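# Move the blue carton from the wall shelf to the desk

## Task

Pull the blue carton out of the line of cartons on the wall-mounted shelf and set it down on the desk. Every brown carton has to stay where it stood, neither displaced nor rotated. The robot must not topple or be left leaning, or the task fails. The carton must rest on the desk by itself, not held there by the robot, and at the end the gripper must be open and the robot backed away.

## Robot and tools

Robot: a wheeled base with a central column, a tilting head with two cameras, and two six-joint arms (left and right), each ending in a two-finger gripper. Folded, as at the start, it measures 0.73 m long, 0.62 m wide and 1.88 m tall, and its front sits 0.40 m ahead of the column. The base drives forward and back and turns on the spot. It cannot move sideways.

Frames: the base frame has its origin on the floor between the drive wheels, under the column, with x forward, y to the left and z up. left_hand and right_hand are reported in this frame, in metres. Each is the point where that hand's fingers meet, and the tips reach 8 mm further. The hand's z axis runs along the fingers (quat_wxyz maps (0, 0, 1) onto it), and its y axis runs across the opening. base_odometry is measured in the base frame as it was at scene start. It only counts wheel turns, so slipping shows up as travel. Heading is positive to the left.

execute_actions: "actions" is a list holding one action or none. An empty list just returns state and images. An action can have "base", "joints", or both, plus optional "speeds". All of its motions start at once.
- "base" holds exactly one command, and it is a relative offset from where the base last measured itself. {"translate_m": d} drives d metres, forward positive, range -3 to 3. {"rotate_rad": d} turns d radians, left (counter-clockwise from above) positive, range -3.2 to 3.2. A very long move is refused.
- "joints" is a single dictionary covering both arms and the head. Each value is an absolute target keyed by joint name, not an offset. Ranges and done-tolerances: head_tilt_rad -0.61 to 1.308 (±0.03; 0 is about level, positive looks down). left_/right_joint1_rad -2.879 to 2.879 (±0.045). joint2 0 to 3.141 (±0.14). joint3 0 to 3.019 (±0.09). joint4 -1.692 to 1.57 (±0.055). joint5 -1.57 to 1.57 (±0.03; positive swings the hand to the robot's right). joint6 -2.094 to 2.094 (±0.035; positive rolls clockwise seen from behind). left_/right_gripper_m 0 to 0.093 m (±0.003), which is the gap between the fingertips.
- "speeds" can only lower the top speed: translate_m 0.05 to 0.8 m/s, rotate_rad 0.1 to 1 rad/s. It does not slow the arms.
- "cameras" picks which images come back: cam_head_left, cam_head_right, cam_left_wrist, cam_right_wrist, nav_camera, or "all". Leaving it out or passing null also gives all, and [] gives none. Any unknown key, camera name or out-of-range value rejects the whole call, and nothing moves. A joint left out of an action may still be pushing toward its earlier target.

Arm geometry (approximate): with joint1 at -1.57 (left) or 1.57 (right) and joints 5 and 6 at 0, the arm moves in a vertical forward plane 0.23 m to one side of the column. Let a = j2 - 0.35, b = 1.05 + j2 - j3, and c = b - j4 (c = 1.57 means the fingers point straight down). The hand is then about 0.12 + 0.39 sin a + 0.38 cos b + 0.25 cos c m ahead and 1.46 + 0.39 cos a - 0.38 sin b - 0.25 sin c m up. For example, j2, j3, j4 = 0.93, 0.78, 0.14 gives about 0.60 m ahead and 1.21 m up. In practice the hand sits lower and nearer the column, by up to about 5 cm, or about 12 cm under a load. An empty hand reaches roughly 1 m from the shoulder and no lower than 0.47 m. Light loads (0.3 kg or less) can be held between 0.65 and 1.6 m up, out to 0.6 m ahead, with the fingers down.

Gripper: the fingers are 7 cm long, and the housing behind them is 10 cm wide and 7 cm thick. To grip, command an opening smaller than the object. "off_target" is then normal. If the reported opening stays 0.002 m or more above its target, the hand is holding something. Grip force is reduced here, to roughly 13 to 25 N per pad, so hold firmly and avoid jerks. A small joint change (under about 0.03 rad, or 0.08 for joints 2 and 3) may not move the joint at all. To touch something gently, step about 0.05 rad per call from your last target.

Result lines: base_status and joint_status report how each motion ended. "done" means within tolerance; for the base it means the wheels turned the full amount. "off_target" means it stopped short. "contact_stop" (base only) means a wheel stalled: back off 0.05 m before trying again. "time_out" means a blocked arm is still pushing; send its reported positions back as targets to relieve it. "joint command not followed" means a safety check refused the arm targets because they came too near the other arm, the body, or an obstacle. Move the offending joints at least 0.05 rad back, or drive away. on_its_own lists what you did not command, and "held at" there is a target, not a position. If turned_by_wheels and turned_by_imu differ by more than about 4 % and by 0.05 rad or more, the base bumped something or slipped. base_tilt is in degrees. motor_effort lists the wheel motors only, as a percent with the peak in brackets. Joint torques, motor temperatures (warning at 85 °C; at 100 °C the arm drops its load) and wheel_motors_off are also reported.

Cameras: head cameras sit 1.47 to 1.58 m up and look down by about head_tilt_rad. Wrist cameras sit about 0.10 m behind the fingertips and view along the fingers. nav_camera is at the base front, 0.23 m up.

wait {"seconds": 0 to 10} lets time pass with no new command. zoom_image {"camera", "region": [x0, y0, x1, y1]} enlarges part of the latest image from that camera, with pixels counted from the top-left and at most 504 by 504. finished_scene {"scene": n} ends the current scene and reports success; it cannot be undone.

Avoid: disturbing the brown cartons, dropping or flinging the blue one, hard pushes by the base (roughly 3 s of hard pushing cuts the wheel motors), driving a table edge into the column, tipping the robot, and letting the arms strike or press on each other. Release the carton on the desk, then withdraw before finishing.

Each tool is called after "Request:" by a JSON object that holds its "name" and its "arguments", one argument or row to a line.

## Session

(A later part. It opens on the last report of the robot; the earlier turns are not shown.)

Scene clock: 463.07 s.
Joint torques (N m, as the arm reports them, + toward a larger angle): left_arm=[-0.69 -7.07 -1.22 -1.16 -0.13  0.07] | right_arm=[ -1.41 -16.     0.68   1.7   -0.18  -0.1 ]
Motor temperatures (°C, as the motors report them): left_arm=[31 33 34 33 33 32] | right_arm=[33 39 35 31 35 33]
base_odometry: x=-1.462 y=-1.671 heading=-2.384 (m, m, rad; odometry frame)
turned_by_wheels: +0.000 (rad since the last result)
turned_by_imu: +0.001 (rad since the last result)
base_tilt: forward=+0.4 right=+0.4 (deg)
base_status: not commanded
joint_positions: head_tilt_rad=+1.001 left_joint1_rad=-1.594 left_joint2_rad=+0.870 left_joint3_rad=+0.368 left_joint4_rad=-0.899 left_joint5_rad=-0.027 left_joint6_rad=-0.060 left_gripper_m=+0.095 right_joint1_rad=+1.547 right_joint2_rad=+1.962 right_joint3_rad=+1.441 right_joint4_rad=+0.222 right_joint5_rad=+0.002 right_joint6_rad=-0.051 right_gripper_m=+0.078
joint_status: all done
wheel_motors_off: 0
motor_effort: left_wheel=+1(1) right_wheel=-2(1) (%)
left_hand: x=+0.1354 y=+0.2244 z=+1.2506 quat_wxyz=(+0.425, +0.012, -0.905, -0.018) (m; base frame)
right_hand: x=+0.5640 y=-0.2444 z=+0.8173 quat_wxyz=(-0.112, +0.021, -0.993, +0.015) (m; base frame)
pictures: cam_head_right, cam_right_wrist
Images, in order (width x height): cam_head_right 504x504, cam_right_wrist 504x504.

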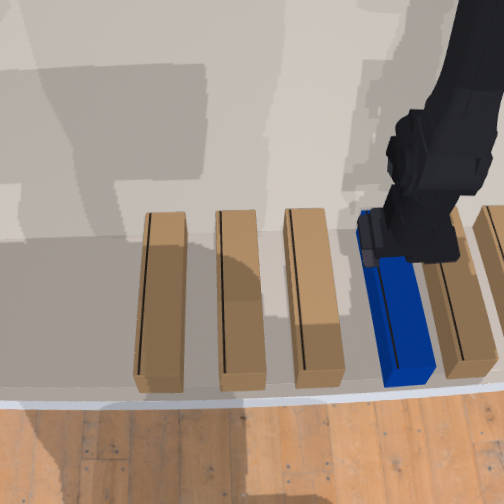

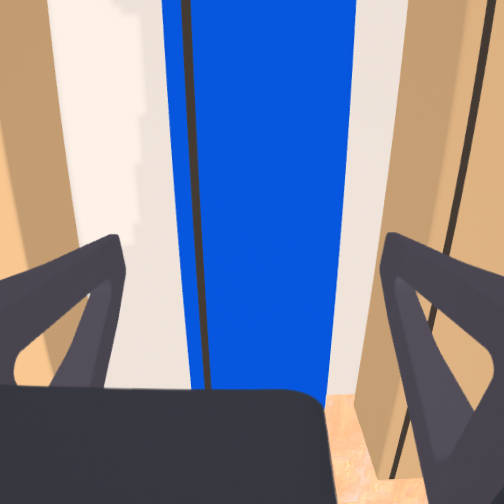

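Request:
{"name": "execute_actions", "arguments": {
  "actions": [
    {"joints": {"right_joint2_rad": 2.075, "right_joint3_rad": 1.52, "right_joint4_rad": 0.225}}
  ],
  "cameras": ["cam_head_right", "cam_right_wrist"]
}}

Scene clock: 488.23 s.
Joint torques (N m, as the arm reports them, + toward a larger angle): left_arm=[-0.67 -6.66 -1.29 -1.17 -0.11  0.05] | right_arm=[ -1.36 -16.66   0.45   1.18  -0.19  -0.1 ]
Motor temperatures (°C, as the motors report them): left_arm=[31 33 34 33 33 32] | right_arm=[33 39 35 31 35 33]
base_odometry: x=-1.462 y=-1.671 heading=-2.384 (m, m, rad; odometry frame)
turned_by_wheels: +0.000 (rad since the last result)
turned_by_imu: +0.001 (rad since the last result)
base_tilt: forward=+0.4 right=+0.4 (deg)
base_status: not commanded
joint_positions: head_tilt_rad=+1.001 left_joint1_rad=-1.594 left_joint2_rad=+0.870 left_joint3_rad=+0.368 left_joint4_rad=-0.899 left_joint5_rad=-0.027 left_joint6_rad=-0.060 left_gripper_m=+0.095 right_joint1_rad=+1.547 right_joint2_rad=+2.066 right_joint3_rad=+1.520 right_joint4_rad=+0.222 right_joint5_rad=+0.002 right_joint6_rad=-0.051 right_gripper_m=+0.078
joint_status: all done
wheel_motors_off: 0
motor_effort: left_wheel=+1(1) right_wheel=-2(2) (%)
left_hand: x=+0.1354 y=+0.2244 z=+1.2506 quat_wxyz=(+0.425, +0.012, -0.905, -0.018) (m; base frame)
right_hand: x=+0.5442 y=-0.2450 z=+0.7763 quat_wxyz=(-0.099, +0.021, -0.995, +0.014) (m; base frame)
pictures: cam_head_right, cam_right_wrist
Images, in order (width x height): cam_head_right 504x504, cam_right_wrist 504x504.

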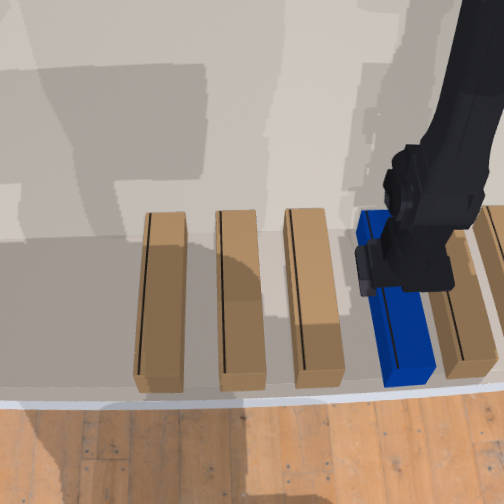

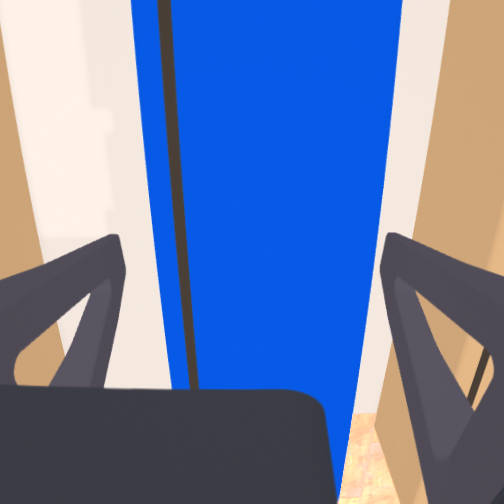

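Request:
{"name": "execute_actions", "arguments": {
  "actions": [
    {"joints": {"right_joint2_rad": 2.155, "right_joint3_rad": 1.625, "right_joint4_rad": 0.21}}
  ],
  "cameras": ["cam_head_right", "cam_right_wrist"]
}}

Scene clock: 505.40 s.
Joint torques (N m, as the arm reports them, + toward a larger angle): left_arm=[-0.47 -6.67 -1.28 -1.13 -0.11  0.06] | right_arm=[ -1.42 -15.94   0.77   0.89  -0.18  -0.1 ]
Motor temperatures (°C, as the motors report them): left_arm=[31 33 34 33 33 32] | right_arm=[33 39 35 31 35 33]
base_odometry: x=-1.462 y=-1.671 heading=-2.384 (m, m, rad; odometry frame)
turned_by_wheels: +0.000 (rad since the last result)
turned_by_imu: +0.001 (rad since the last result)
base_tilt: forward=+0.4 right=+0.5 (deg)
base_status: not commanded
joint_positions: head_tilt_rad=+1.001 left_joint1_rad=-1.594 left_joint2_rad=+0.870 left_joint3_rad=+0.368 left_joint4_rad=-0.899 left_joint5_rad=-0.027 left_joint6_rad=-0.060 left_gripper_m=+0.095 right_joint1_rad=+1.547 right_joint2_rad=+2.137 right_joint3_rad=+1.624 right_joint4_rad=+0.218 right_joint5_rad=+0.002 right_joint6_rad=-0.051 right_gripper_m=+0.078
joint_status: all done
wheel_motors_off: 0
motor_effort: left_wheel=+4(2) right_wheel=-2(2) (%)
left_hand: x=+0.1354 y=+0.2244 z=+1.2506 quat_wxyz=(+0.425, +0.012, -0.905, -0.018) (m; base frame)
right_hand: x=+0.5590 y=-0.2457 z=+0.7509 quat_wxyz=(-0.114, +0.021, -0.993, +0.015) (m; base frame)
pictures: cam_head_right, cam_right_wrist
Images, in order (width x height): cam_head_right 504x504, cam_right_wrist 504x504.

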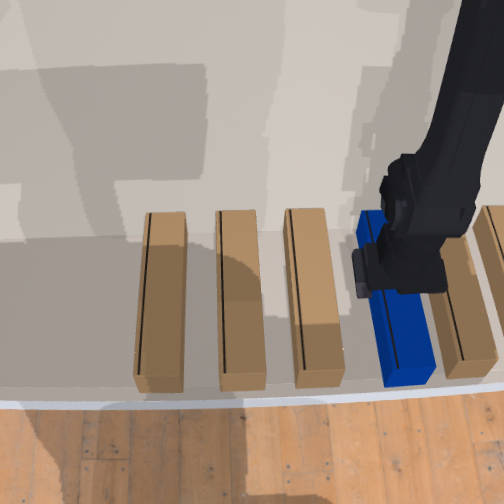

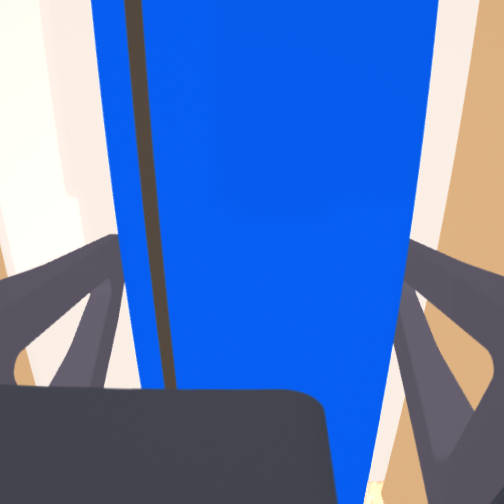

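Request:
{"name": "execute_actions", "arguments": {
  "actions": [
    {"joints": {"right_gripper_m": 0.0}}
  ],
  "cameras": ["cam_head_right", "cam_right_wrist"]
}}

Scene clock: 513.93 s.
Joint torques (N m, as the arm reports them, + toward a larger angle): left_arm=[-1.37 -7.21 -1.18 -1.15 -0.15  0.05] | right_arm=[ -1.53 -15.97   0.84   0.92  -0.17  -0.1 ]
Motor temperatures (°C, as the motors report them): left_arm=[31 33 34 33 33 32] | right_arm=[33 39 35 31 35 33]
base_odometry: x=-1.462 y=-1.671 heading=-2.384 (m, m, rad; odometry frame)
turned_by_wheels: +0.000 (rad since the last result)
turned_by_imu: +0.001 (rad since the last result)
base_tilt: forward=+0.4 right=+0.4 (deg)
base_status: not commanded
joint_positions: head_tilt_rad=+1.001 left_joint1_rad=-1.594 left_joint2_rad=+0.870 left_joint3_rad=+0.368 left_joint4_rad=-0.899 left_joint5_rad=-0.027 left_joint6_rad=-0.060 left_gripper_m=+0.095 right_joint1_rad=+1.547 right_joint2_rad=+2.137 right_joint3_rad=+1.624 right_joint4_rad=+0.218 right_joint5_rad=+0.002 right_joint6_rad=-0.051 right_gripper_m=+0.060
joint_status: right_gripper_m off_target (ended at +0.060, target +0.000)
wheel_motors_off: 0
motor_effort: left_wheel=+2(2) right_wheel=-2(2) (%)
left_hand: x=+0.1354 y=+0.2244 z=+1.2506 quat_wxyz=(+0.425, +0.012, -0.905, -0.018) (m; base frame)
right_hand: x=+0.5590 y=-0.2457 z=+0.7509 quat_wxyz=(-0.114, +0.021, -0.993, +0.015) (m; base frame)
pictures: cam_head_right, cam_right_wrist
Images, in order (width x height): cam_head_right 504x504, cam_right_wrist 504x504.

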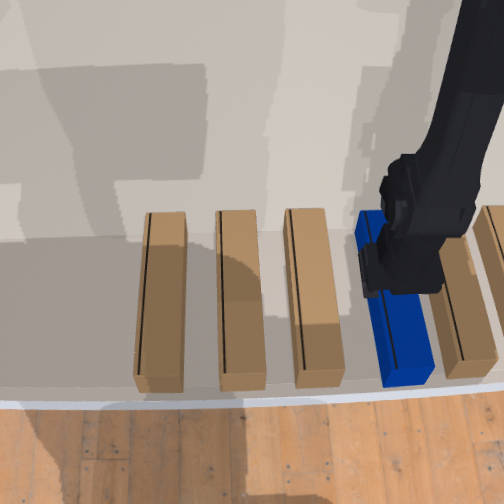

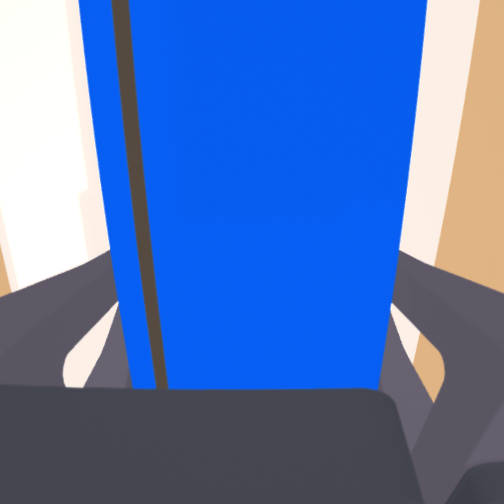

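Request:
{"name": "execute_actions", "arguments": {
  "actions": [
    {"joints": {"right_joint2_rad": 2.05, "right_joint3_rad": 1.53, "right_joint4_rad": 0.235}}
  ],
  "cameras": ["cam_head_right", "cam_right_wrist"]
}}

Scene clock: 525.30 s.
Joint torques (N m, as the arm reports them, + toward a larger angle): left_arm=[-2.   -7.16 -1.07 -1.27 -0.09  0.06] | right_arm=[ -1.46 -18.62   0.85   1.45  -0.18  -0.11]
Motor temperatures (°C, as the motors report them): left_arm=[31 33 34 33 33 32] | right_arm=[33 39 35 31 35 33]
base_odometry: x=-1.462 y=-1.671 heading=-2.384 (m, m, rad; odometry frame)
turned_by_wheels: +0.000 (rad since the last result)
turned_by_imu: +0.001 (rad since the last result)
base_tilt: forward=+0.4 right=+0.4 (deg)
base_status: not commanded
joint_positions: head_tilt_rad=+1.001 left_joint1_rad=-1.594 left_joint2_rad=+0.870 left_joint3_rad=+0.368 left_joint4_rad=-0.899 left_joint5_rad=-0.027 left_joint6_rad=-0.060 left_gripper_m=+0.095 right_joint1_rad=+1.547 right_joint2_rad=+2.072 right_joint3_rad=+1.524 right_joint4_rad=+0.227 right_joint5_rad=+0.002 right_joint6_rad=-0.051 right_gripper_m=+0.060
joint_status: all done
wheel_motors_off: 0
motor_effort: left_wheel=+2(3) right_wheel=-2(2) (%)
left_hand: x=+0.1354 y=+0.2244 z=+1.2506 quat_wxyz=(+0.425, +0.012, -0.905, -0.018) (m; base frame)
right_hand: x=+0.5445 y=-0.2450 z=+0.7744 quat_wxyz=(-0.101, +0.021, -0.995, +0.014) (m; base frame)
pictures: cam_head_right, cam_right_wrist
Images, in order (width x height): cam_head_right 504x504, cam_right_wrist 504x504.

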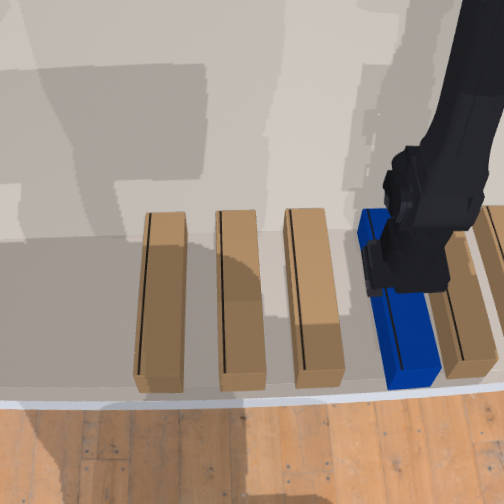

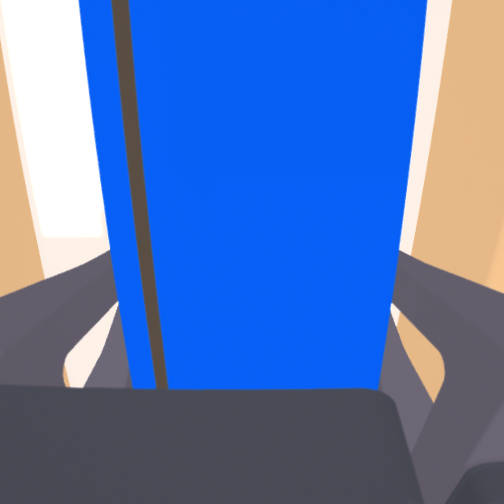

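Request:
{"name": "execute_actions", "arguments": {
  "actions": [
    {"joints": {"right_joint2_rad": 1.915, "right_joint3_rad": 1.39, "right_joint4_rad": 0.25}}
  ],
  "cameras": ["cam_head_right", "cam_right_wrist"]
}}

Scene clock: 539.30 s.
Joint torques (N m, as the arm reports them, + toward a larger angle): left_arm=[-0.74 -6.52 -1.19 -1.36 -0.09  0.01] | right_arm=[ -1.36 -17.97   0.49   1.56  -0.18  -0.11]
Motor temperatures (°C, as the motors report them): left_arm=[31 33 34 33 33 32] | right_arm=[33 39 35 31 35 33]
base_odometry: x=-1.462 y=-1.671 heading=-2.384 (m, m, rad; odometry frame)
turned_by_wheels: +0.000 (rad since the last result)
turned_by_imu: +0.001 (rad since the last result)
base_tilt: forward=+0.4 right=+0.4 (deg)
base_status: not commanded
joint_positions: head_tilt_rad=+1.001 left_joint1_rad=-1.594 left_joint2_rad=+0.870 left_joint3_rad=+0.368 left_joint4_rad=-0.899 left_joint5_rad=-0.027 left_joint6_rad=-0.060 left_gripper_m=+0.095 right_joint1_rad=+1.547 right_joint2_rad=+1.919 right_joint3_rad=+1.392 right_joint4_rad=+0.239 right_joint5_rad=+0.002 right_joint6_rad=-0.051 right_gripper_m=+0.060
joint_status: all done
wheel_motors_off: 0
motor_effort: left_wheel=+3(4) right_wheel=-1(2) (%)
left_hand: x=+0.1354 y=+0.2244 z=+1.2506 quat_wxyz=(+0.425, +0.012, -0.905, -0.018) (m; base frame)
right_hand: x=+0.5647 y=-0.2441 z=+0.8347 quat_wxyz=(-0.117, +0.021, -0.993, +0.015) (m; base frame)
pictures: cam_head_right, cam_right_wrist
Images, in order (width x height): cam_head_right 504x504, cam_right_wrist 504x504.

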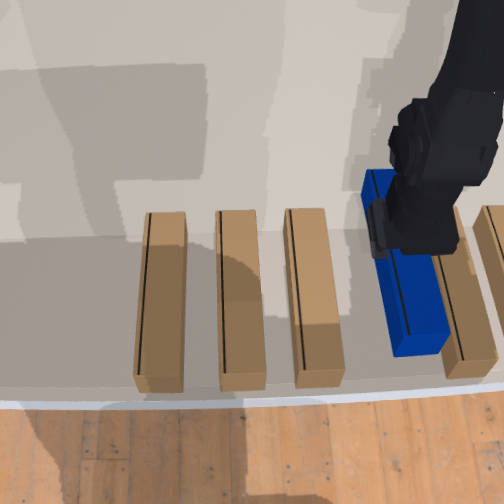

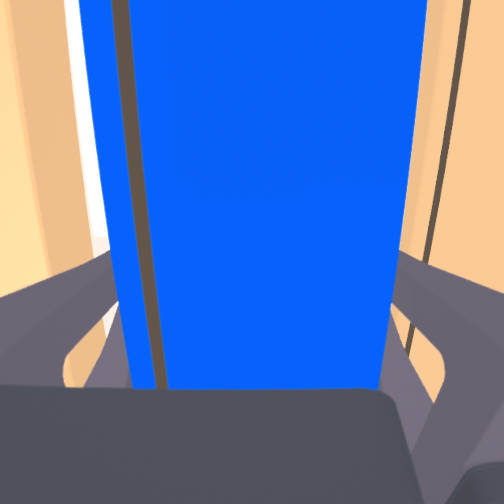

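Request:
{"name": "execute_actions", "arguments": {
  "actions": [
    {"base": {"translate_m": -1.5}, "joints": {"head_tilt_rad": 0.45}}
  ],
  "cameras": ["cam_head_left", "cam_right_wrist"]
}}

Scene clock: 583.97 s.
Joint torques (N m, as the arm reports them, + toward a larger angle): left_arm=[-1.17 -7.12 -0.83 -1.12 -0.13  0.03] | right_arm=[ -1.61 -17.63   0.65   1.59  -0.17  -0.1 ]
Motor temperatures (°C, as the motors report them): left_arm=[31 33 34 33 33 32] | right_arm=[33 40 35 31 35 33]
base_odometry: x=-0.373 y=-0.640 heading=-2.383 (m, m, rad; odometry frame)
turned_by_wheels: +0.001 (rad since the last result)
turned_by_imu: +0.001 (rad since the last result)
base_tilt: forward=+0.4 right=+0.4 (deg)
base_status: done
joint_positions: head_tilt_rad=+0.468 left_joint1_rad=-1.594 left_joint2_rad=+0.870 left_joint3_rad=+0.365 left_joint4_rad=-0.899 left_joint5_rad=-0.027 left_joint6_rad=-0.060 left_gripper_m=+0.095 right_joint1_rad=+1.547 right_joint2_rad=+1.919 right_joint3_rad=+1.389 right_joint4_rad=+0.239 right_joint5_rad=+0.002 right_joint6_rad=-0.051 right_gripper_m=+0.060
joint_status: all done
wheel_motors_off: 0
motor_effort: left_wheel=+1(54) right_wheel=+0(59) (%)
left_hand: x=+0.1337 y=+0.2244 z=+1.2512 quat_wxyz=(+0.426, +0.012, -0.904, -0.018) (m; base frame)
right_hand: x=+0.5628 y=-0.2443 z=+0.8345 quat_wxyz=(-0.116, +0.021, -0.993, +0.015) (m; base frame)
pictures: cam_head_left, cam_right_wrist
Images, in order (width x height): cam_head_left 504x504, cam_right_wrist 504x504.

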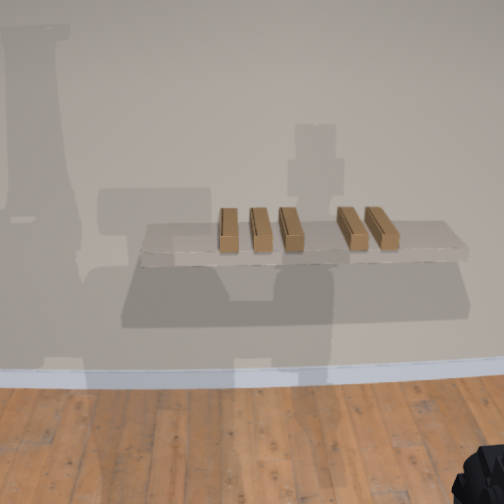

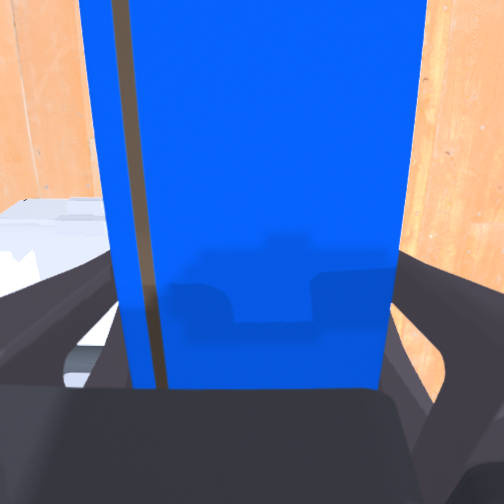

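Request:
{"name": "execute_actions", "arguments": {
  "actions": [
    {"base": {"rotate_rad": -2.8}, "joints": {"right_joint2_rad": 1.79, "right_joint3_rad": 1.262, "right_joint4_rad": 0.25}}
  ],
  "cameras": ["cam_head_left", "cam_head_right", "cam_right_wrist", "nav_camera"]
}}

Scene clock: 597.97 s.
Joint torques (N m, as the arm reports them, + toward a larger angle): left_arm=[-1.13 -6.48 -0.92 -1.2  -0.11  0.02] | right_arm=[ -0.28 -17.73   0.43   1.63  -0.16  -0.1 ]
Motor temperatures (°C, as the motors report them): left_arm=[31 33 34 33 33 32] | right_arm=[33 40 35 31 35 33]
base_odometry: x=-0.373 y=-0.640 heading=+1.102 (m, m, rad; odometry frame)
turned_by_wheels: -2.798 (rad since the last result)
turned_by_imu: -2.791 (rad since the last result)
base_tilt: forward=+0.4 right=+0.4 (deg)
base_status: done
joint_positions: head_tilt_rad=+0.468 left_joint1_rad=-1.594 left_joint2_rad=+0.870 left_joint3_rad=+0.367 left_joint4_rad=-0.899 left_joint5_rad=-0.027 left_joint6_rad=-0.060 left_gripper_m=+0.095 right_joint1_rad=+1.536 right_joint2_rad=+1.797 right_joint3_rad=+1.265 right_joint4_rad=+0.239 right_joint5_rad=+0.002 right_joint6_rad=-0.051 right_gripper_m=+0.060
joint_status: all done
wheel_motors_off: 0
motor_effort: left_wheel=+7(58) right_wheel=-8(47) (%)
left_hand: x=+0.1350 y=+0.2244 z=+1.2508 quat_wxyz=(+0.425, +0.012, -0.905, -0.018) (m; base frame)
right_hand: x=+0.5585 y=-0.2515 z=+0.8812 quat_wxyz=(-0.115, +0.018, -0.993, +0.020) (m; base frame)
pictures: cam_head_left, cam_head_right, cam_right_wrist, nav_camera
Images, in order (width x height): cam_head_left 504x504, cam_head_right 504x504, cam_right_wrist 504x504, nav_camera 504x504.

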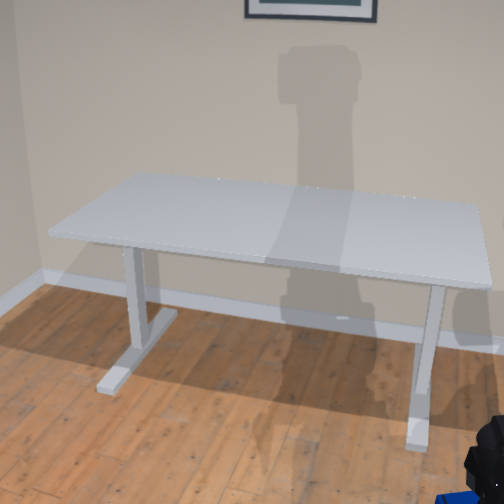

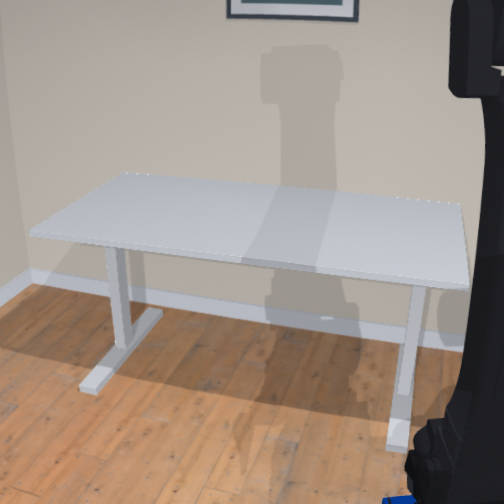

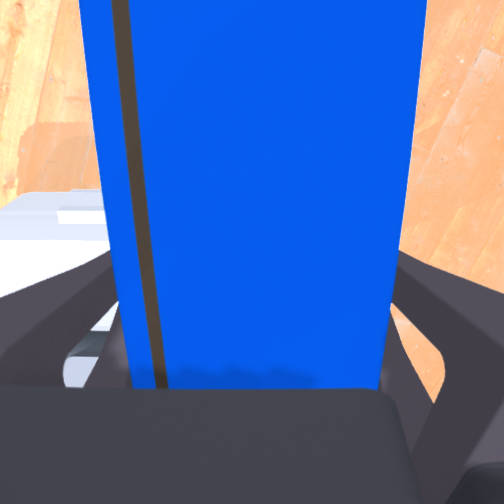

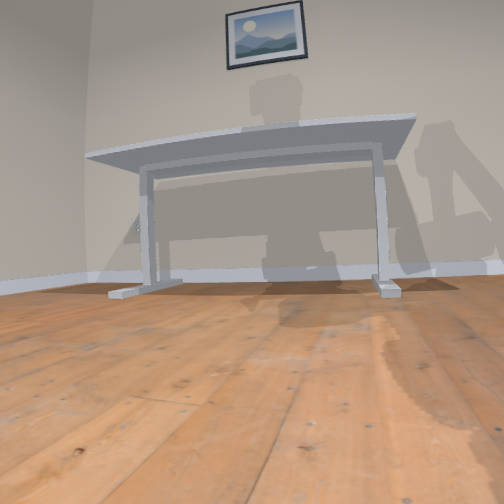

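Request:
{"name": "execute_actions", "arguments": {
  "actions": [
    {"base": {"translate_m": 1.5}, "joints": {"head_tilt_rad": 0.95}}
  ],
  "cameras": ["cam_head_left", "cam_head_right", "cam_right_wrist", "nav_camera"]
}}

Scene clock: 648.70 s.
Joint torques (N m, as the arm reports them, + toward a larger angle): left_arm=[-1.32 -6.78 -1.31 -1.36 -0.12  0.07] | right_arm=[ -0.44 -17.36   0.44   1.62  -0.16  -0.11]
Motor temperatures (°C, as the motors report them): left_arm=[31 33 34 33 33 32] | right_arm=[33 40 35 31 35 33]
base_odometry: x=+0.305 y=+0.699 heading=+1.102 (m, m, rad; odometry frame)
turned_by_wheels: +0.000 (rad since the last result)
turned_by_imu: +0.002 (rad since the last result)
base_tilt: forward=+0.4 right=+0.4 (deg)
base_status: done
joint_positions: head_tilt_rad=+0.951 left_joint1_rad=-1.594 left_joint2_rad=+0.870 left_joint3_rad=+0.368 left_joint4_rad=-0.899 left_joint5_rad=-0.027 left_joint6_rad=-0.060 left_gripper_m=+0.095 right_joint1_rad=+1.536 right_joint2_rad=+1.797 right_joint3_rad=+1.264 right_joint4_rad=+0.239 right_joint5_rad=+0.002 right_joint6_rad=-0.051 right_gripper_m=+0.060
joint_status: all done
wheel_motors_off: 0
motor_effort: left_wheel=+0(66) right_wheel=+1(48) (%)
left_hand: x=+0.1356 y=+0.2244 z=+1.2506 quat_wxyz=(+0.425, +0.012, -0.905, -0.018) (m; base frame)
right_hand: x=+0.5578 y=-0.2512 z=+0.8811 quat_wxyz=(-0.114, +0.019, -0.993, +0.020) (m; base frame)
pictures: cam_head_left, cam_head_right, cam_right_wrist, nav_camera
Images, in order (width x height): cam_head_left 504x504, cam_head_right 504x504, cam_right_wrist 504x504, nav_camera 504x504.

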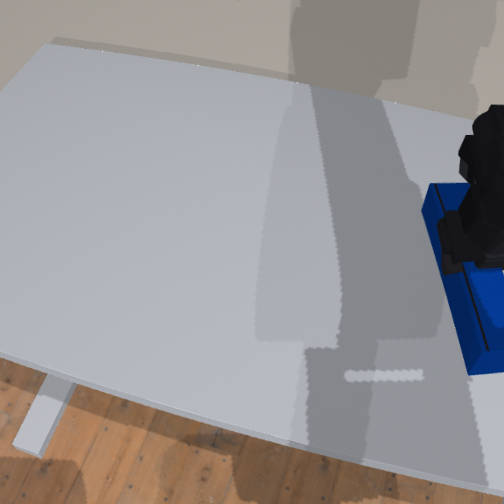

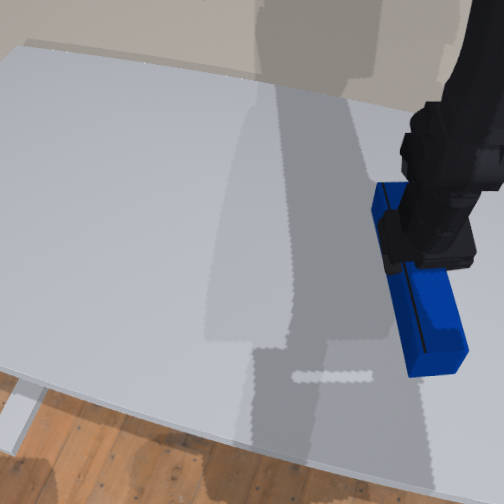

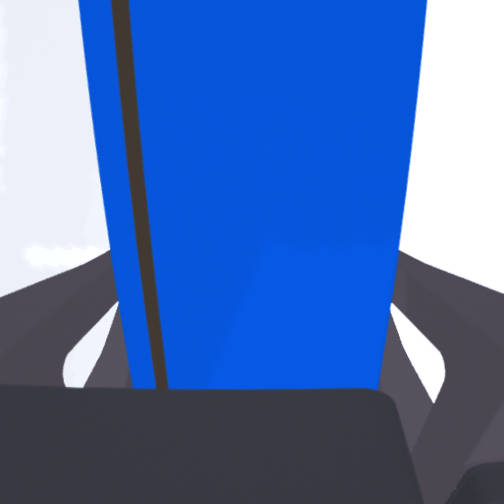

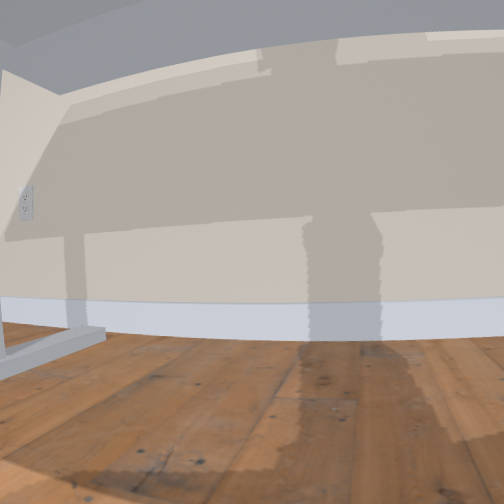

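Request:
{"name": "zoom_image", "arguments": {
  "camera": "cam_head_left",
  "region": [324, 320, 504, 420]
}}

Request:
{"name": "zoom_image", "arguments": {
  "camera": "cam_head_right",
  "region": [270, 320, 450, 420]
}}

Region (324, 320, 504, 420) of cam_head_left's 504x504 image, scaled by 2.800, with more detail than that image has.

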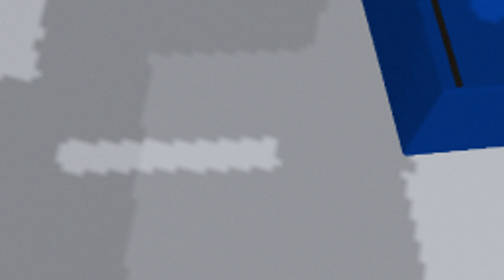

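Region (270, 320, 450, 420) of cam_head_right's 504x504 image, scaled by 2.800, with more detail than that image has.

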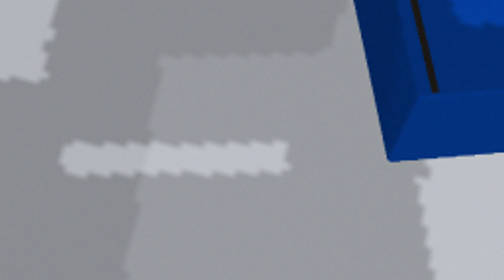

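Request:
{"name": "execute_actions", "arguments": {
  "actions": [
    {"joints": {"right_joint2_rad": 2.065, "right_joint3_rad": 1.52, "right_joint4_rad": 0.24}}
  ],
  "cameras": ["cam_head_left", "cam_head_right", "cam_right_wrist"]
}}

Scene clock: 693.57 s.
Joint torques (N m, as the arm reports them, + toward a larger angle): left_arm=[-1.23 -6.87 -1.16 -1.35 -0.13  0.01] | right_arm=[ -0.59 -17.96   0.61   1.2   -0.16  -0.1 ]
Motor temperatures (°C, as the motors report them): left_arm=[31 33 34 33 33 32] | right_arm=[33 40 35 31 35 33]
base_odometry: x=+0.305 y=+0.699 heading=+1.102 (m, m, rad; odometry frame)
turned_by_wheels: +0.000 (rad since the last result)
turned_by_imu: +0.001 (rad since the last result)
base_tilt: forward=+0.4 right=+0.4 (deg)
base_status: not commanded
joint_positions: head_tilt_rad=+0.951 left_joint1_rad=-1.594 left_joint2_rad=+0.870 left_joint3_rad=+0.368 left_joint4_rad=-0.899 left_joint5_rad=-0.027 left_joint6_rad=-0.060 left_gripper_m=+0.095 right_joint1_rad=+1.536 right_joint2_rad=+2.078 right_joint3_rad=+1.516 right_joint4_rad=+0.239 right_joint5_rad=+0.002 right_joint6_rad=-0.051 right_gripper_m=+0.060
joint_status: all done
wheel_motors_off: 0
motor_effort: left_wheel=+0(3) right_wheel=+0(1) (%)
left_hand: x=+0.1356 y=+0.2244 z=+1.2506 quat_wxyz=(+0.425, +0.012, -0.905, -0.018) (m; base frame)
right_hand: x=+0.5380 y=-0.2541 z=+0.7724 quat_wxyz=(-0.100, +0.018, -0.995, +0.019) (m; base frame)
pictures: cam_head_left, cam_head_right, cam_right_wrist
Images, in order (width x height): cam_head_left 504x504, cam_head_right 504x504, cam_right_wrist 504x504.

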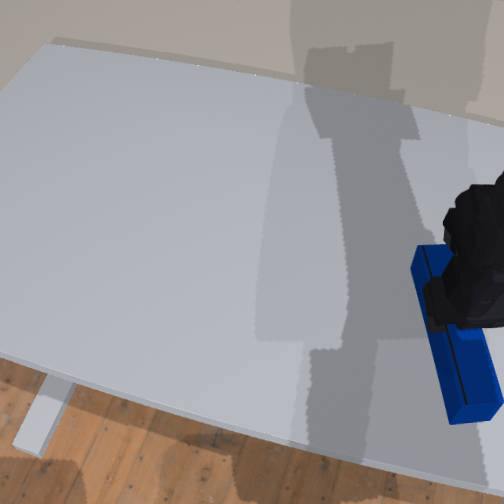

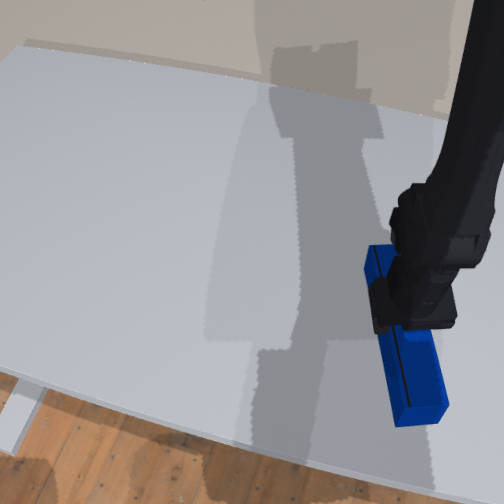

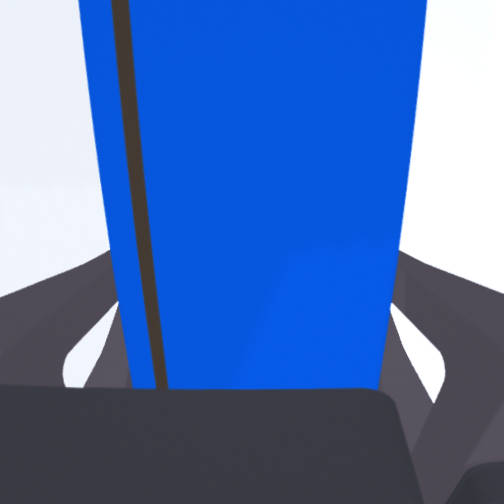

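Request:
{"name": "execute_actions", "arguments": {
  "actions": [
    {"base": {"translate_m": 0.08}, "joints": {"right_joint2_rad": 2.11, "right_joint3_rad": 1.575, "right_joint4_rad": 0.237}}
  ],
  "cameras": ["cam_head_left", "cam_head_right", "cam_right_wrist"]
}}

Scene clock: 712.97 s.
Joint torques (N m, as the arm reports them, + toward a larger angle): left_arm=[-0.85 -6.33 -1.32 -1.13 -0.12  0.03] | right_arm=[ -0.55 -16.34   0.51   1.1   -0.16  -0.1 ]
Motor temperatures (°C, as the motors report them): left_arm=[31 33 34 33 33 32] | right_arm=[33 40 35 31 35 33]
base_odometry: x=+0.341 y=+0.770 heading=+1.102 (m, m, rad; odometry frame)
turned_by_wheels: +0.000 (rad since the last result)
turned_by_imu: +0.001 (rad since the last result)
base_tilt: forward=+0.4 right=+0.4 (deg)
base_status: done
joint_positions: head_tilt_rad=+0.951 left_joint1_rad=-1.594 left_joint2_rad=+0.870 left_joint3_rad=+0.369 left_joint4_rad=-0.899 left_joint5_rad=-0.027 left_joint6_rad=-0.060 left_gripper_m=+0.095 right_joint1_rad=+1.536 right_joint2_rad=+2.101 right_joint3_rad=+1.578 right_joint4_rad=+0.239 right_joint5_rad=+0.002 right_joint6_rad=-0.051 right_gripper_m=+0.060
joint_status: all done
wheel_motors_off: 0
motor_effort: left_wheel=-2(36) right_wheel=+0(33) (%)
left_hand: x=+0.1360 y=+0.2244 z=+1.2504 quat_wxyz=(+0.424, +0.012, -0.905, -0.018) (m; base frame)
right_hand: x=+0.5601 y=-0.2547 z=+0.7652 quat_wxyz=(-0.119, +0.019, -0.993, +0.020) (m; base frame)
pictures: cam_head_left, cam_head_right, cam_right_wrist
Images, in order (width x height): cam_head_left 504x504, cam_head_right 504x504, cam_right_wrist 504x504.

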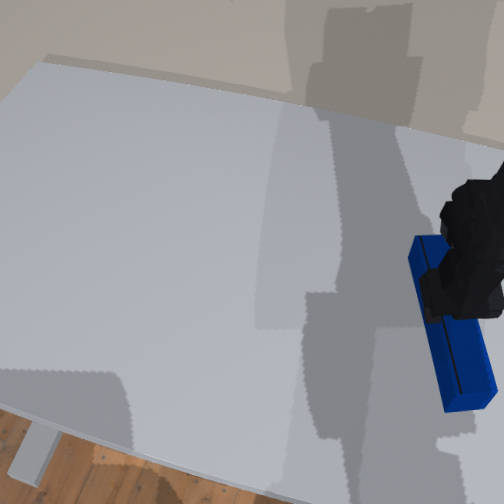

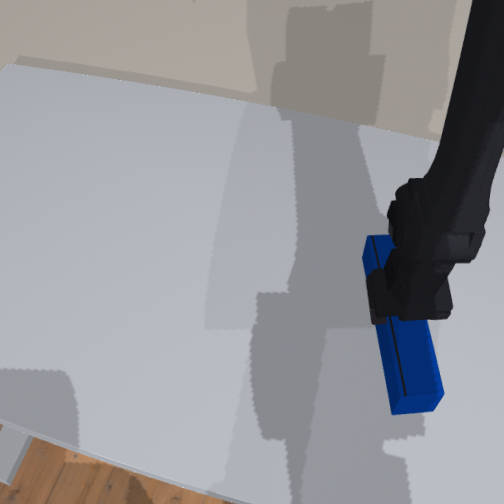

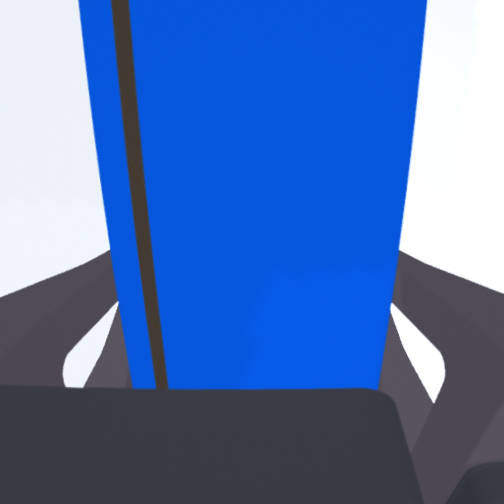

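Request:
{"name": "execute_actions", "arguments": {
  "actions": [
    {"joints": {"right_joint2_rad": 2.158, "right_joint3_rad": 1.622, "right_joint4_rad": 0.22}}
  ],
  "cameras": ["cam_head_right", "cam_right_wrist"]
}}

Scene clock: 728.43 s.
Joint torques (N m, as the arm reports them, + toward a larger angle): left_arm=[-1.14 -7.33 -1.28 -0.93 -0.13  0.05] | right_arm=[ -0.68 -16.08   0.9    0.87  -0.17  -0.1 ]
Motor temperatures (°C, as the motors report them): left_arm=[31 33 34 33 33 32] | right_arm=[33 40 35 31 35 33]
base_odometry: x=+0.341 y=+0.770 heading=+1.102 (m, m, rad; odometry frame)
turned_by_wheels: +0.000 (rad since the last result)
turned_by_imu: +0.001 (rad since the last result)
base_tilt: forward=+0.4 right=+0.4 (deg)
base_status: not commanded
joint_positions: head_tilt_rad=+0.951 left_joint1_rad=-1.594 left_joint2_rad=+0.870 left_joint3_rad=+0.369 left_joint4_rad=-0.899 left_joint5_rad=-0.027 left_joint6_rad=-0.060 left_gripper_m=+0.095 right_joint1_rad=+1.536 right_joint2_rad=+2.139 right_joint3_rad=+1.621 right_joint4_rad=+0.229 right_joint5_rad=+0.002 right_joint6_rad=-0.051 right_gripper_m=+0.060
joint_status: all done
wheel_motors_off: 0
motor_effort: left_wheel=+3(2) right_wheel=+0(0) (%)
left_hand: x=+0.1360 y=+0.2244 z=+1.2504 quat_wxyz=(+0.424, +0.012, -0.905, -0.018) (m; base frame)
right_hand: x=+0.5584 y=-0.2551 z=+0.7509 quat_wxyz=(-0.117, +0.019, -0.993, +0.020) (m; base frame)
pictures: cam_head_right, cam_right_wrist
Images, in order (width x height): cam_head_right 504x504, cam_right_wrist 504x504.

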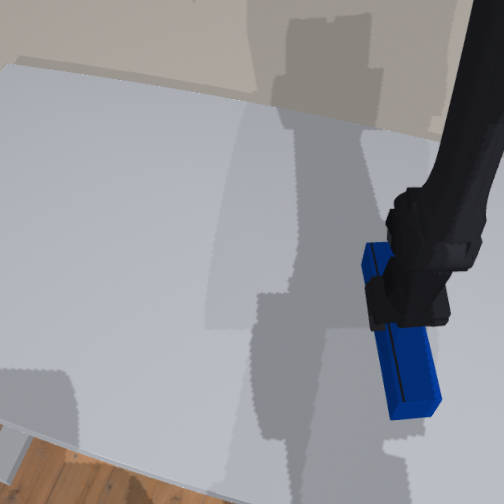

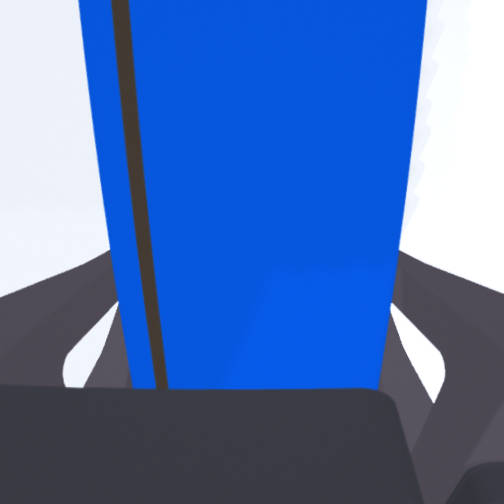

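Request:
{"name": "execute_actions", "arguments": {
  "actions": [
    {"joints": {"right_joint2_rad": 2.195, "right_joint3_rad": 1.66, "right_joint4_rad": 0.215}}
  ],
  "cameras": ["cam_head_right", "cam_right_wrist"]
}}

Scene clock: 739.13 s.
Joint torques (N m, as the arm reports them, + toward a larger angle): left_arm=[-0.73 -7.14 -1.26 -1.16 -0.13  0.02] | right_arm=[ -0.59 -14.05   2.32   0.88  -0.02  -0.11]
Motor temperatures (°C, as the motors report them): left_arm=[31 33 34 33 33 32] | right_arm=[33 40 35 31 35 33]
base_odometry: x=+0.341 y=+0.770 heading=+1.102 (m, m, rad; odometry frame)
turned_by_wheels: +0.000 (rad since the last result)
turned_by_imu: +0.001 (rad since the last result)
base_tilt: forward=+0.4 right=+0.4 (deg)
base_status: not commanded
joint_positions: head_tilt_rad=+0.951 left_joint1_rad=-1.594 left_joint2_rad=+0.870 left_joint3_rad=+0.369 left_joint4_rad=-0.899 left_joint5_rad=-0.027 left_joint6_rad=-0.060 left_gripper_m=+0.095 right_joint1_rad=+1.536 right_joint2_rad=+2.151 right_joint3_rad=+1.638 right_joint4_rad=+0.225 right_joint5_rad=-0.003 right_joint6_rad=-0.051 right_gripper_m=+0.060
joint_status: all done
wheel_motors_off: 0
motor_effort: left_wheel=+2(2) right_wheel=+1(1) (%)
left_hand: x=+0.1360 y=+0.2244 z=+1.2504 quat_wxyz=(+0.424, +0.012, -0.905, -0.018) (m; base frame)
right_hand: x=+0.5592 y=-0.2551 z=+0.7464 quat_wxyz=(-0.117, +0.019, -0.993, +0.018) (m; base frame)
pictures: cam_head_right, cam_right_wrist
Images, in order (width x height): cam_head_right 504x504, cam_right_wrist 504x504.

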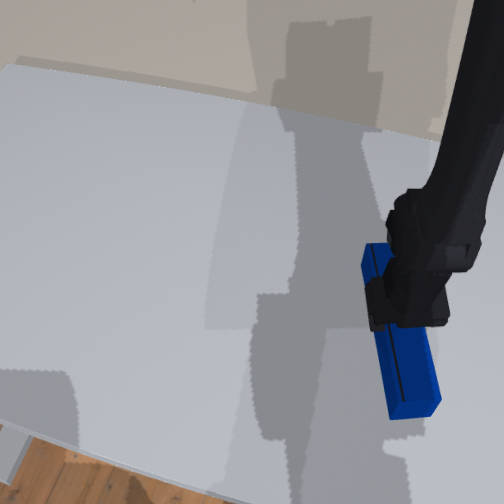

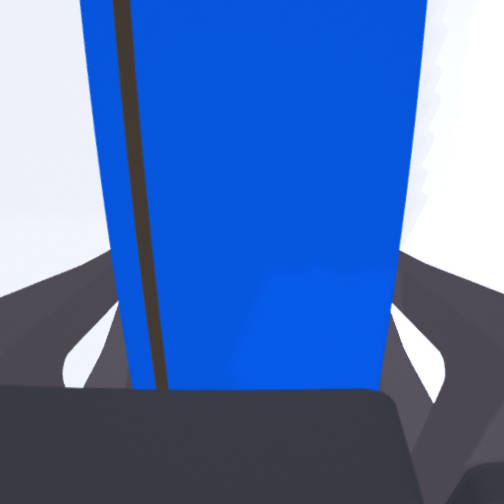

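The carton is resting on the desk (joint torques show contact). Releasing the grip and easing the arm's push.

Request:
{"name": "execute_actions", "arguments": {
  "actions": [
    {"joints": {"right_joint2_rad": 2.151, "right_joint3_rad": 1.638, "right_joint4_rad": 0.225, "right_gripper_m": 0.09}}
  ],
  "cameras": ["cam_right_wrist"]
}}

Request:
{"name": "execute_actions", "arguments": {
  "actions": [
    {"joints": {"right_joint2_rad": 1.79, "right_joint3_rad": 1.262, "right_joint4_rad": 0.24}}
  ],
  "cameras": ["cam_head_right", "cam_right_wrist"]
}}

Scene clock: 757.47 s.
Joint torques (N m, as the arm reports them, + toward a larger angle): left_arm=[-1.04 -6.72 -1.27 -1.15 -0.12  0.05] | right_arm=[ -0.72 -17.03   0.94   1.16  -0.03  -0.11]
Motor temperatures (°C, as the motors report them): left_arm=[31 33 34 33 33 32] | right_arm=[33 40 35 31 35 33]
base_odometry: x=+0.341 y=+0.770 heading=+1.102 (m, m, rad; odometry frame)
turned_by_wheels: +0.000 (rad since the last result)
turned_by_imu: +0.001 (rad since the last result)
base_tilt: forward=+0.4 right=+0.4 (deg)
base_status: not commanded
joint_positions: head_tilt_rad=+0.951 left_joint1_rad=-1.594 left_joint2_rad=+0.870 left_joint3_rad=+0.369 left_joint4_rad=-0.899 left_joint5_rad=-0.027 left_joint6_rad=-0.060 left_gripper_m=+0.095 right_joint1_rad=+1.536 right_joint2_rad=+2.149 right_joint3_rad=+1.636 right_joint4_rad=+0.225 right_joint5_rad=-0.002 right_joint6_rad=-0.051 right_gripper_m=+0.090
joint_status: all done
wheel_motors_off: 0
motor_effort: left_wheel=+1(1) right_wheel=+1(1) (%)
left_hand: x=+0.1360 y=+0.2244 z=+1.2504 quat_wxyz=(+0.424, +0.012, -0.905, -0.018) (m; base frame)
right_hand: x=+0.5596 y=-0.2548 z=+0.7471 quat_wxyz=(-0.117, +0.019, -0.993, +0.018) (m; base frame)
pictures: cam_right_wrist
Images, in order (width x height): cam_right_wrist 504x504.

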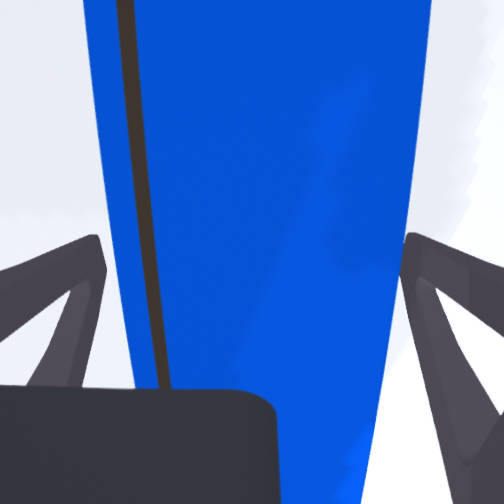

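Scene clock: 758.67 s.
Joint torques (N m, as the arm reports them, + toward a larger angle): left_arm=[-1.31 -6.86 -1.26 -1.25 -0.13  0.07] | right_arm=[ -0.4  -15.83   0.57   1.5   -0.03  -0.11]
Motor temperatures (°C, as the motors report them): left_arm=[31 33 34 33 33 32] | right_arm=[33 40 35 31 35 33]
base_odometry: x=+0.341 y=+0.770 heading=+1.102 (m, m, rad; odometry frame)
turned_by_wheels: +0.000 (rad since the last result)
turned_by_imu: +0.000 (rad since the last result)
base_tilt: forward=+0.4 right=+0.4 (deg)
base_status: not commanded
joint_positions: head_tilt_rad=+0.951 left_joint1_rad=-1.594 left_joint2_rad=+0.870 left_joint3_rad=+0.369 left_joint4_rad=-0.899 left_joint5_rad=-0.027 left_joint6_rad=-0.060 left_gripper_m=+0.095 right_joint1_rad=+1.536 right_joint2_rad=+1.766 right_joint3_rad=+1.267 right_joint4_rad=+0.234 right_joint5_rad=-0.002 right_joint6_rad=-0.051 right_gripper_m=+0.090
joint_status: all done
wheel_motors_off: 0
motor_effort: left_wheel=+0(2) right_wheel=+0(1) (%)
left_hand: x=+0.1360 y=+0.2244 z=+1.2504 quat_wxyz=(+0.424, +0.012, -0.905, -0.018) (m; base frame)
right_hand: x=+0.5757 y=-0.2507 z=+0.8946 quat_wxyz=(-0.128, +0.019, -0.991, +0.018) (m; base frame)
pictures: cam_head_right, cam_right_wrist
Images, in order (width x height): cam_head_right 504x504, cam_right_wrist 504x504.

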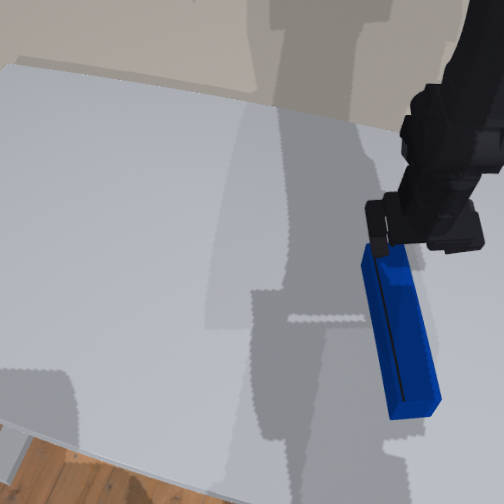

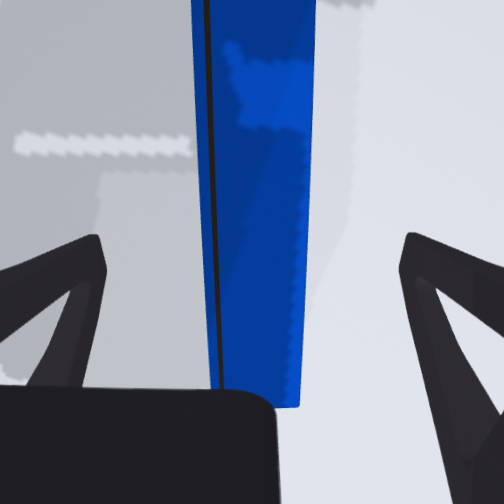

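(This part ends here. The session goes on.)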